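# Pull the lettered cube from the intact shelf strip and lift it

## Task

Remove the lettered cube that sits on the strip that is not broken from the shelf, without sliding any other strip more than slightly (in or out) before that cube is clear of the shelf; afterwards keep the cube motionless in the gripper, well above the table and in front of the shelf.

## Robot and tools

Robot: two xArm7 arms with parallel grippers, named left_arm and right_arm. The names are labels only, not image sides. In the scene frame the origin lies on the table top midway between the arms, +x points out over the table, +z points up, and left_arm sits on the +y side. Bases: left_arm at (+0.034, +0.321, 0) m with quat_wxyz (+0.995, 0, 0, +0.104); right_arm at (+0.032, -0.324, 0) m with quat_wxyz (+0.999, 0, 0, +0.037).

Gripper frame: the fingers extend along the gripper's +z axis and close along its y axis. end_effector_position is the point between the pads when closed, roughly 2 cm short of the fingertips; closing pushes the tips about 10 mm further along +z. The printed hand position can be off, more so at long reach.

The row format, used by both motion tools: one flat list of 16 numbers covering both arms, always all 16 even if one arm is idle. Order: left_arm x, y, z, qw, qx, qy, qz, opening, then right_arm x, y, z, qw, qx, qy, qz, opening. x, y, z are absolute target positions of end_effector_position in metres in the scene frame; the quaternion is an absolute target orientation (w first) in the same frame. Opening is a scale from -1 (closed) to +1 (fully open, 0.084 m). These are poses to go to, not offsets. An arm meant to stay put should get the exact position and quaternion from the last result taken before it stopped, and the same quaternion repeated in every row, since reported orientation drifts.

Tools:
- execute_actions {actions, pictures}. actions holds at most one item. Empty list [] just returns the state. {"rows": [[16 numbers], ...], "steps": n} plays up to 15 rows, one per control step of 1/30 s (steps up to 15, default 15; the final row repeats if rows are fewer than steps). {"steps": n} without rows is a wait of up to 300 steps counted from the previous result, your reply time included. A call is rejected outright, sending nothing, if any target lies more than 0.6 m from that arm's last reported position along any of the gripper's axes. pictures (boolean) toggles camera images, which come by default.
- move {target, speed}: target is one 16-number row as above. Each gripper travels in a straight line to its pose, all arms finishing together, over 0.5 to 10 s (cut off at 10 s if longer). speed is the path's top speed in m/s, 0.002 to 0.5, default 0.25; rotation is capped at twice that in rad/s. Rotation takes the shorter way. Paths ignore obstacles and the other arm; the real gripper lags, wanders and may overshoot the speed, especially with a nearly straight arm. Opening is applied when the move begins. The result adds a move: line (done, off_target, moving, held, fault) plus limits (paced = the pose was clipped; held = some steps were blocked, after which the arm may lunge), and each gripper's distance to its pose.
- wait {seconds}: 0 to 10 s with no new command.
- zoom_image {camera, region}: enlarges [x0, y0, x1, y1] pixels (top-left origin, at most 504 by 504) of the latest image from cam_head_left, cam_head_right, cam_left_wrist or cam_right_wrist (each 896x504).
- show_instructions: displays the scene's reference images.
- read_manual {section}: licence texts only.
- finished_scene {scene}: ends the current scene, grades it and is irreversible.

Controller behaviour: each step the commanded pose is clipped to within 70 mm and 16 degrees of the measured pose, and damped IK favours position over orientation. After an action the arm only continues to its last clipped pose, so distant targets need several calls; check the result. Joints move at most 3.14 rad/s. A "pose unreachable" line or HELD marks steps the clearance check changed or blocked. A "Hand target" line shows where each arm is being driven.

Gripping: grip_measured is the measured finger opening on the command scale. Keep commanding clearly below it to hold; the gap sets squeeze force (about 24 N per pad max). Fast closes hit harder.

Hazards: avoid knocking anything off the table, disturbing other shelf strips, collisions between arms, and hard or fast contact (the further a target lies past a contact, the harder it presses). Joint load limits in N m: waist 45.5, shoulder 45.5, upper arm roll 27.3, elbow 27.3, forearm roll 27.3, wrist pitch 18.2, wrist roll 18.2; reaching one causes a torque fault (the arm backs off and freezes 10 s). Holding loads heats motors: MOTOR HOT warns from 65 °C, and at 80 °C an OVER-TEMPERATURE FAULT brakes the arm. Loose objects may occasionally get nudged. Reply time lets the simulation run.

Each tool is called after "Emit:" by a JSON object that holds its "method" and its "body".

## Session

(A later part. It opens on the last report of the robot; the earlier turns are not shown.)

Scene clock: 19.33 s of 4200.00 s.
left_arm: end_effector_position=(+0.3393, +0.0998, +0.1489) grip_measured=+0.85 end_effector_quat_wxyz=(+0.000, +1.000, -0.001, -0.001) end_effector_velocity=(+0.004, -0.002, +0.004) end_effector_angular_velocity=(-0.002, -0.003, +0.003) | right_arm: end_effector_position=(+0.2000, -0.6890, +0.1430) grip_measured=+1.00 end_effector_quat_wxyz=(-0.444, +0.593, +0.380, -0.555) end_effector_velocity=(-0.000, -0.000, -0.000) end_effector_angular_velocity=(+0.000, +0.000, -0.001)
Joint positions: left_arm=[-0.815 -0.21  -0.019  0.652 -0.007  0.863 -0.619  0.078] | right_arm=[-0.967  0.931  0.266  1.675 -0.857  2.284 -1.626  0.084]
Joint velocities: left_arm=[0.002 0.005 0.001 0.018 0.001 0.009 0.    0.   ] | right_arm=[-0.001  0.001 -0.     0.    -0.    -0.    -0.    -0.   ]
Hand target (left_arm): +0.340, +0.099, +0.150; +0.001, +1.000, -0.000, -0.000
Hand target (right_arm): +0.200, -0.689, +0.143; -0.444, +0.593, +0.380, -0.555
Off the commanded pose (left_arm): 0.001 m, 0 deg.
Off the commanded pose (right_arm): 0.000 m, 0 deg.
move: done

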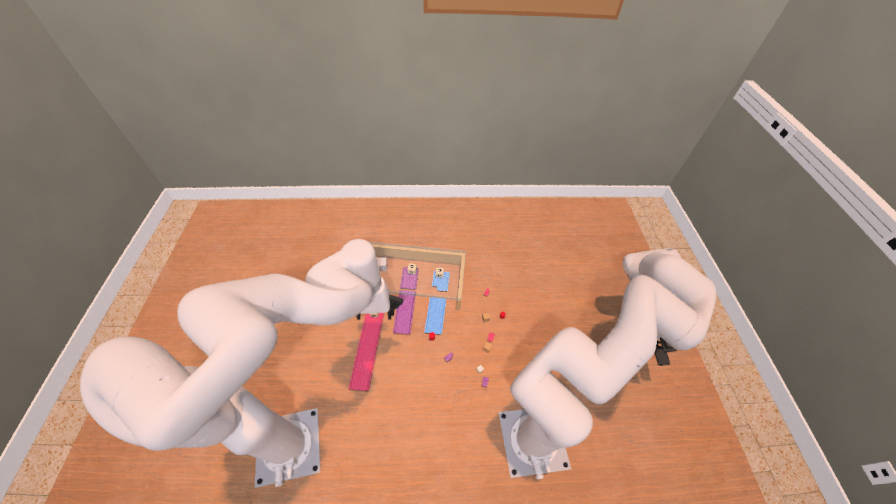

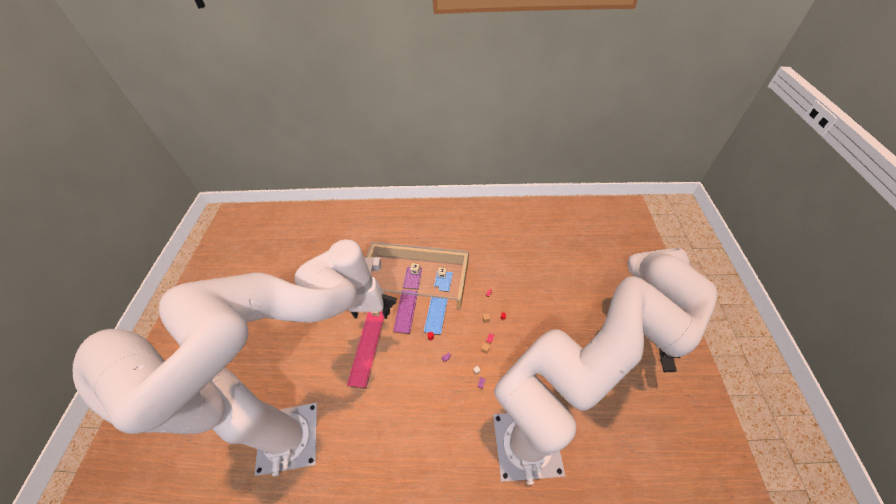

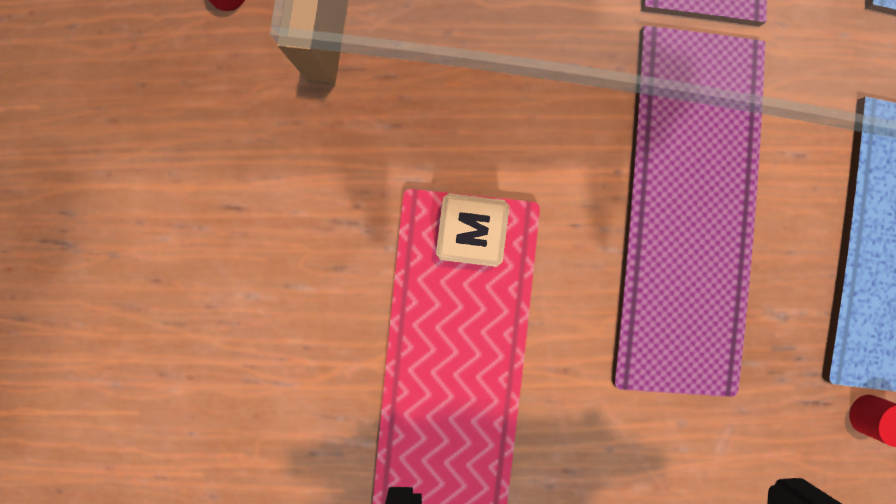

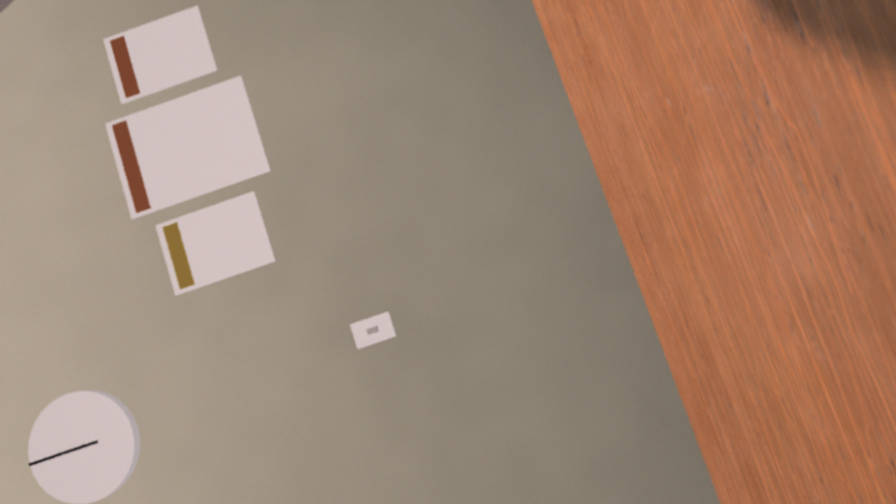

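Emit:
{"method": "move", "body": {"target": [0.412,0.124,0.07,0,1,-0.06,0,0.3, 0.2,-0.689,0.143,-0.444,0.593,0.38,-0.555,1]}}

Emit:
{"method": "move", "body": {"target": [0.412,0.124,0.03,0,1,-0.06,0,0.3, 0.2,-0.689,0.143,-0.444,0.593,0.38,-0.555,1], "speed": 0.06}}

Emit:
{"method": "move", "body": {"target": [0.412,0.124,0.03,0,1,-0.06,0,-0.8, 0.2,-0.689,0.143,-0.444,0.593,0.38,-0.555,1]}}

Emit:
{"method": "move", "body": {"target": [0.39,0.124,0.22,0,1,-0.06,0,-0.8, 0.2,-0.689,0.143,-0.444,0.593,0.38,-0.555,1], "speed": 0.15}}

Scene clock: 23.97 s of 4200.00 s.
left_arm: end_effector_position=(+0.4118, +0.1240, +0.0704) grip_measured=+0.29 end_effector_quat_wxyz=(+0.000, +0.998, -0.060, +0.001) end_effector_velocity=(+0.001, +0.002, -0.002) end_effector_angular_velocity=(+0.001, +0.003, +0.003) | right_arm: end_effector_position=(+0.2000, -0.6890, +0.1430) grip_measured=+1.00 end_effector_quat_wxyz=(-0.444, +0.593, +0.380, -0.555) end_effector_velocity=(+0.000, -0.000, +0.001) end_effector_angular_velocity=(-0.003, -0.002, +0.001)
Joint positions: left_arm=[-0.747  0.111  0.059  0.742 -0.011  0.631 -0.353  0.056] | right_arm=[-0.967  0.931  0.266  1.675 -0.857  2.284 -1.626  0.084]
Joint velocities: left_arm=[ 0.003  0.006  0.002  0.001 -0.002 -0.003  0.003  0.   ] | right_arm=[ 0.    -0.003  0.    -0.    -0.001 -0.     0.    -0.   ]
Hand target (left_arm): +0.412, +0.124, +0.070; -0.000, +0.998, -0.060, +0.000
Hand target (right_arm): +0.200, -0.689, +0.143; -0.444, +0.593, +0.380, -0.555
Off the commanded pose (left_arm): 0.000 m, 0 deg.
Off the commanded pose (right_arm): 0.000 m, 0 deg.
After step 90, 0.67 s passed at rest.
move: done

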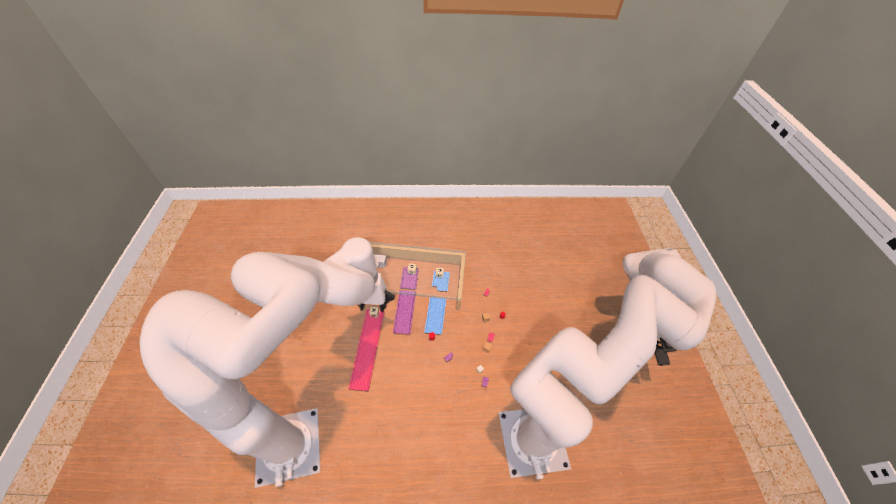

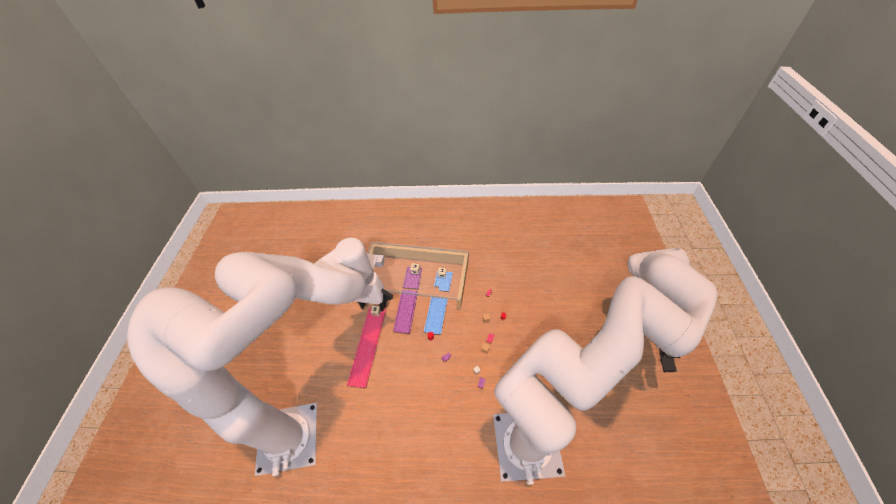

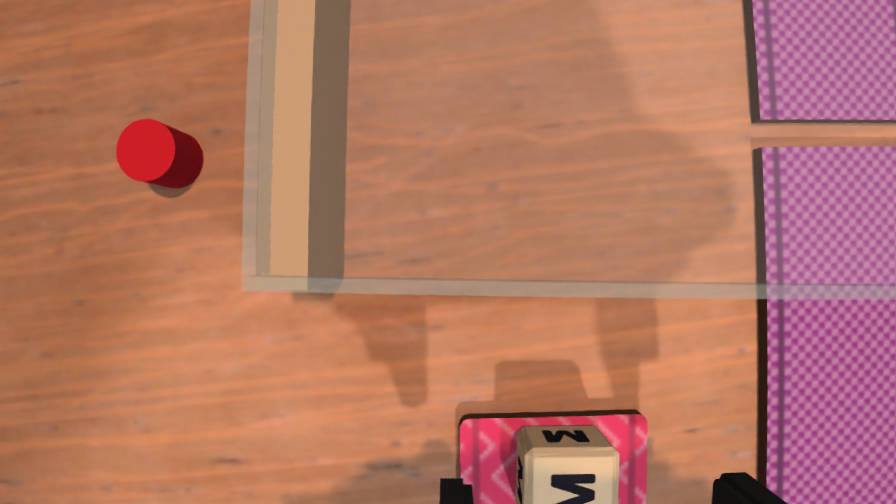

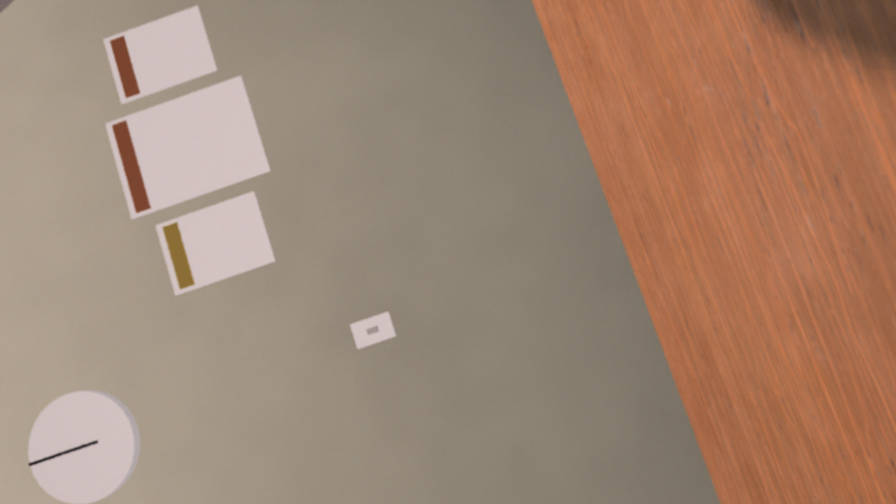

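Scene clock: 24.97 s of 4200.00 s.
left_arm: end_effector_position=(+0.4121, +0.1241, +0.0304) grip_measured=+0.29 end_effector_quat_wxyz=(-0.000, +0.998, -0.060, +0.000) end_effector_velocity=(-0.000, +0.000, -0.001) end_effector_angular_velocity=(-0.000, +0.001, +0.000) | right_arm: end_effector_position=(+0.2000, -0.6890, +0.1430) grip_measured=+1.00 end_effector_quat_wxyz=(-0.444, +0.593, +0.380, -0.555) end_effector_velocity=(+0.000, -0.000, +0.000) end_effector_angular_velocity=(-0.001, +0.000, +0.001)
Joint positions: left_arm=[-0.745  0.216  0.055  0.729 -0.023  0.513 -0.343  0.056] | right_arm=[-0.967  0.931  0.266  1.675 -0.857  2.284 -1.626  0.084]
Joint velocities: left_arm=[ 0.     0.002 -0.    -0.001 -0.001 -0.002  0.001 -0.   ] | right_arm=[ 0.     0.    -0.     0.    -0.001 -0.    -0.    -0.   ]
Hand target (left_arm): +0.412, +0.124, +0.030; -0.000, +0.998, -0.060, +0.000
Hand target (right_arm): +0.200, -0.689, +0.143; -0.444, +0.593, +0.380, -0.555
Off the commanded pose (left_arm): 0.000 m, 0 deg.
Off the commanded pose (right_arm): 0.000 m, 0 deg.
move: done

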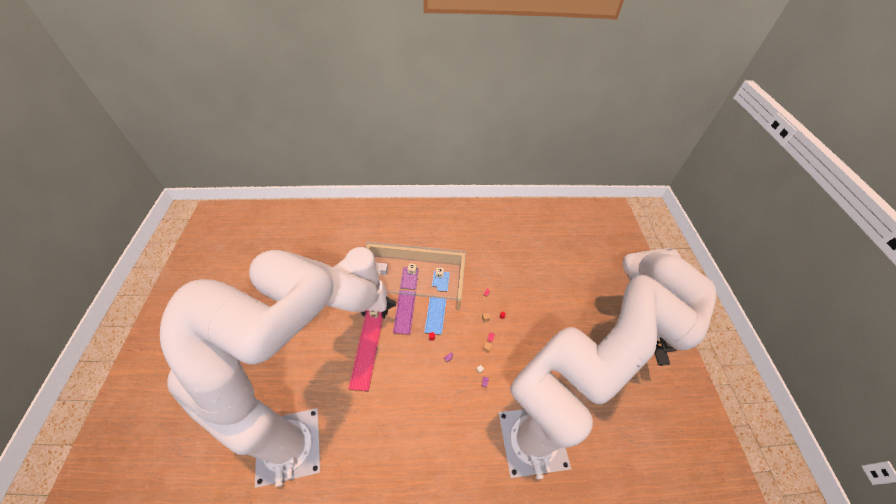

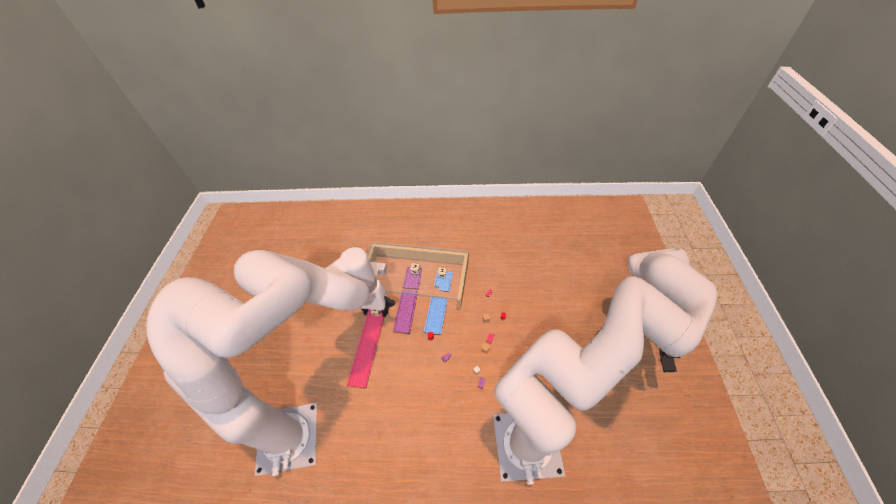

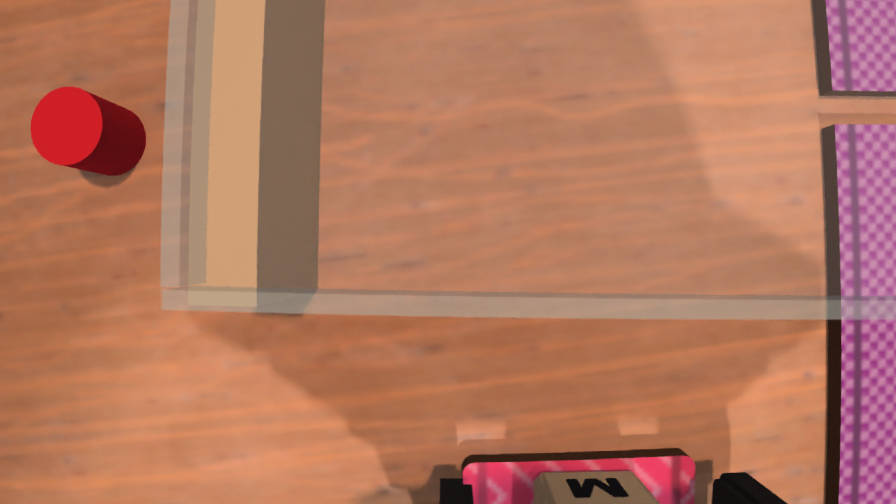

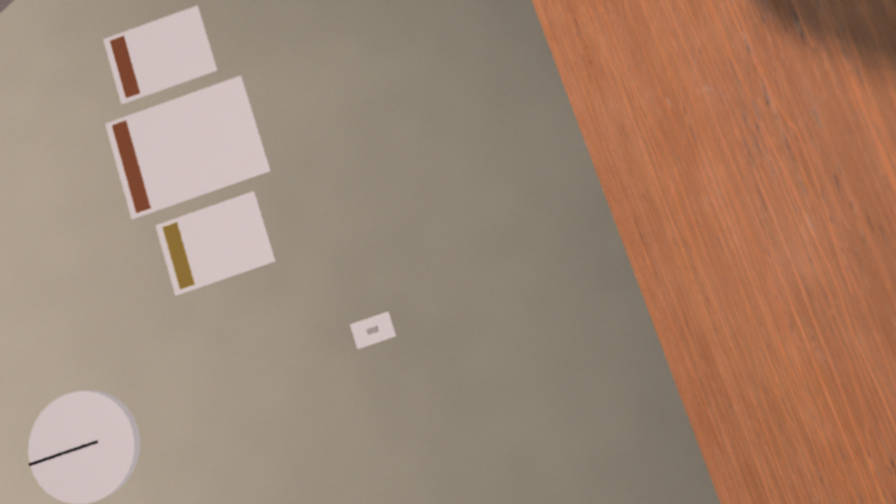

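Scene clock: 25.67 s of 4200.00 s.
left_arm: end_effector_position=(+0.4122, +0.1239, +0.0303) grip_measured=-0.43 end_effector_quat_wxyz=(+0.000, +0.998, -0.060, +0.000) end_effector_velocity=(-0.000, +0.000, -0.000) end_effector_angular_velocity=(-0.000, +0.000, +0.000) | right_arm: end_effector_position=(+0.2000, -0.6890, +0.1430) grip_measured=+1.00 end_effector_quat_wxyz=(-0.444, +0.593, +0.380, -0.555) end_effector_velocity=(+0.000, +0.000, -0.000) end_effector_angular_velocity=(-0.001, -0.001, -0.000)
Joint positions: left_arm=[-0.745  0.216  0.055  0.73  -0.024  0.513 -0.342  0.025] | right_arm=[-0.967  0.931  0.266  1.675 -0.857  2.284 -1.626  0.084]
Joint velocities: left_arm=[ 0.001  0.001 -0.001 -0.    -0.    -0.001  0.     0.   ] | right_arm=[ 0.001 -0.    -0.     0.     0.001  0.     0.001 -0.   ]
Hand target (left_arm): +0.412, +0.124, +0.030; -0.000, +0.998, -0.060, +0.000
Hand target (right_arm): +0.200, -0.689, +0.143; -0.444, +0.593, +0.380, -0.555
Off the commanded pose (left_arm): 0.000 m, 0 deg.
Off the commanded pose (right_arm): 0.000 m, 0 deg.
move: done

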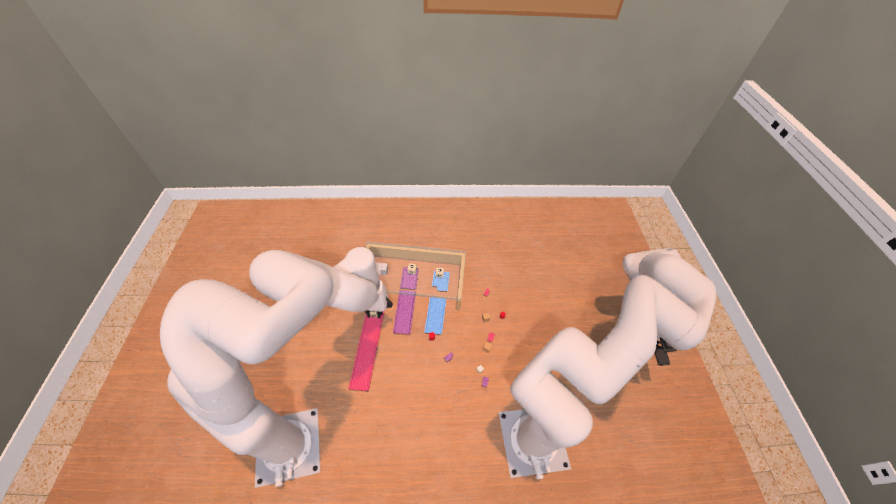

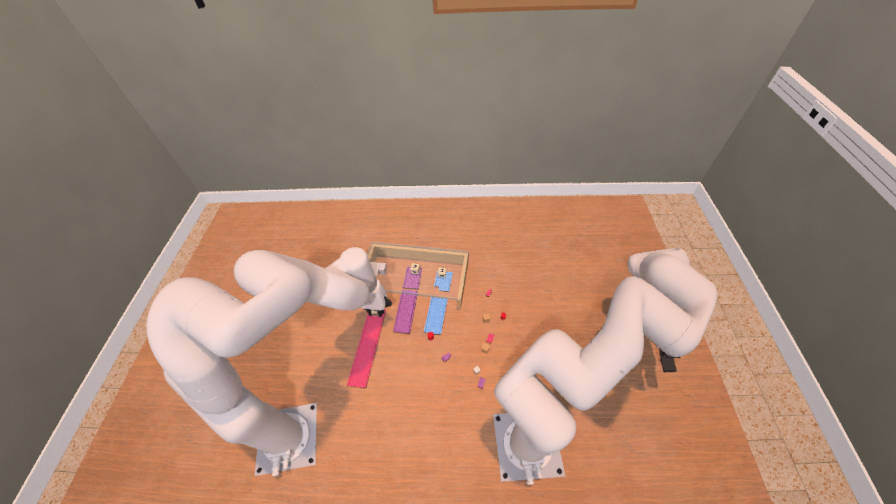

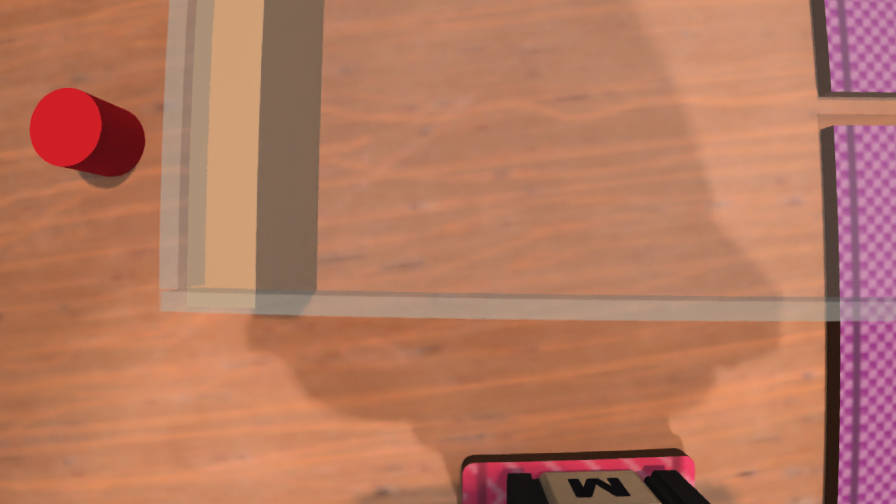

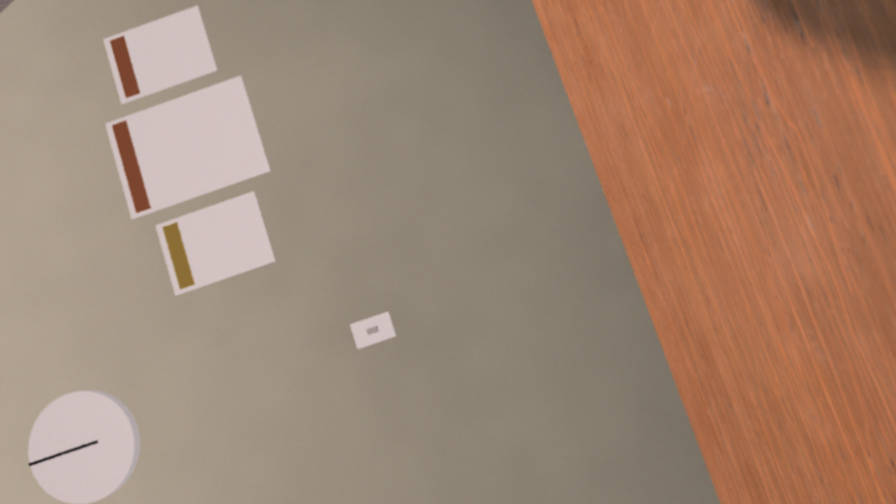

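Scene clock: 27.37 s of 4200.00 s.
left_arm: end_effector_position=(+0.3901, +0.1234, +0.2192) grip_measured=-0.43 end_effector_quat_wxyz=(+0.000, +0.998, -0.061, -0.001) end_effector_velocity=(+0.001, -0.001, +0.004) end_effector_angular_velocity=(-0.002, -0.004, -0.001) | right_arm: end_effector_position=(+0.2000, -0.6890, +0.1430) grip_measured=+1.00 end_effector_quat_wxyz=(-0.444, +0.593, +0.380, -0.555) end_effector_velocity=(-0.000, -0.000, +0.000) end_effector_angular_velocity=(+0.000, -0.000, -0.000)
Joint positions: left_arm=[-0.76  -0.202  0.045  0.876  0.008  1.079 -0.392  0.025] | right_arm=[-0.967  0.931  0.266  1.675 -0.857  2.284 -1.626  0.084]
Joint velocities: left_arm=[-0.001 -0.003 -0.001  0.006  0.     0.006 -0.     0.   ] | right_arm=[-0. -0.  0. -0. -0.  0. -0. -0.]
Hand target (left_arm): +0.390, +0.123, +0.220; +0.001, +0.998, -0.061, -0.000
Hand target (right_arm): +0.200, -0.689, +0.143; -0.444, +0.593, +0.380, -0.555
Off the commanded pose (left_arm): 0.001 m, 0 deg.
Off the commanded pose (right_arm): 0.000 m, 0 deg.
move: done

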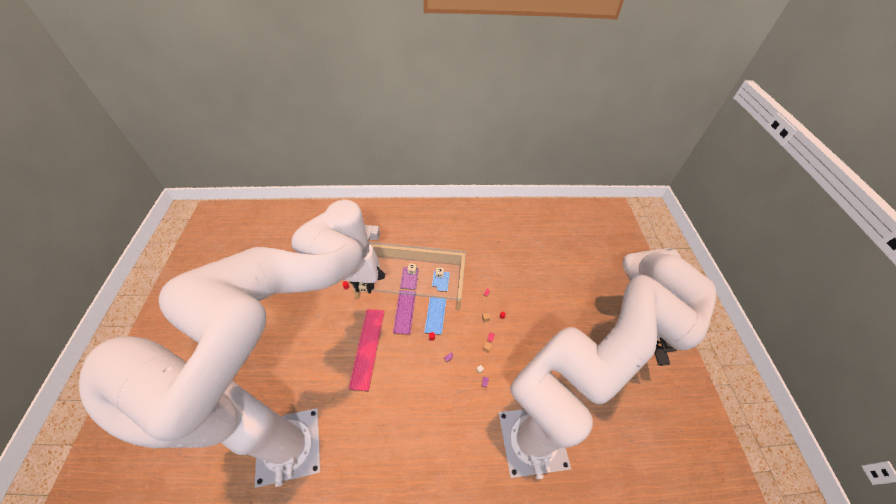

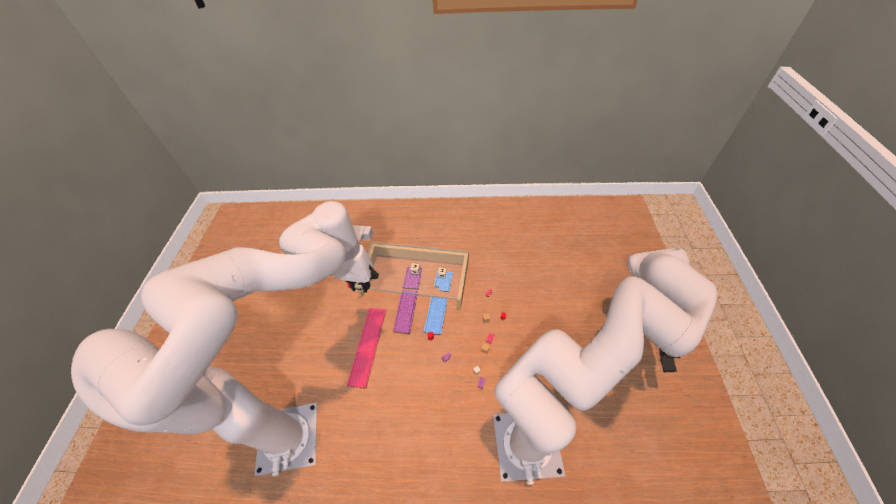

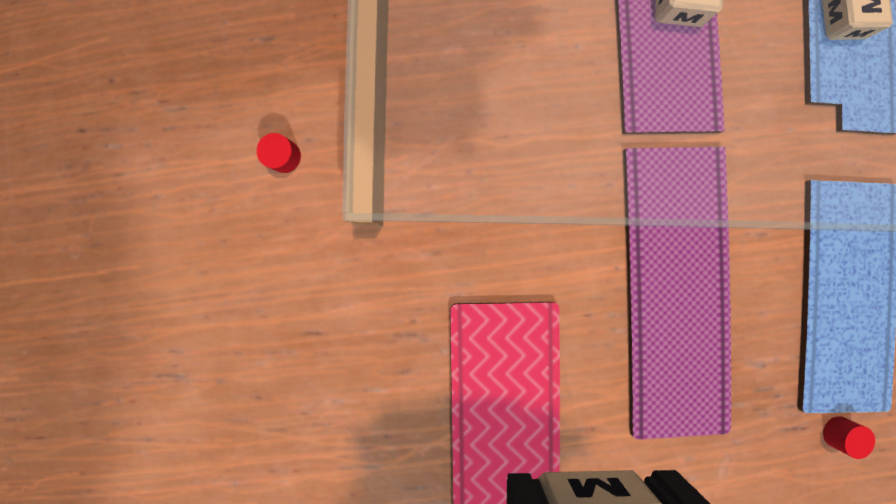

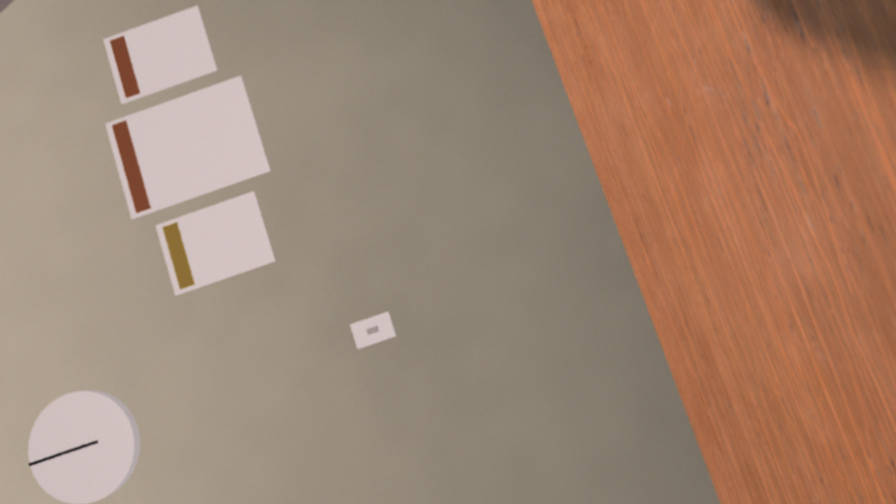

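Emit:
{"method": "finished_scene", "body": {"scene": 2}}

The scene is finished: the task was done.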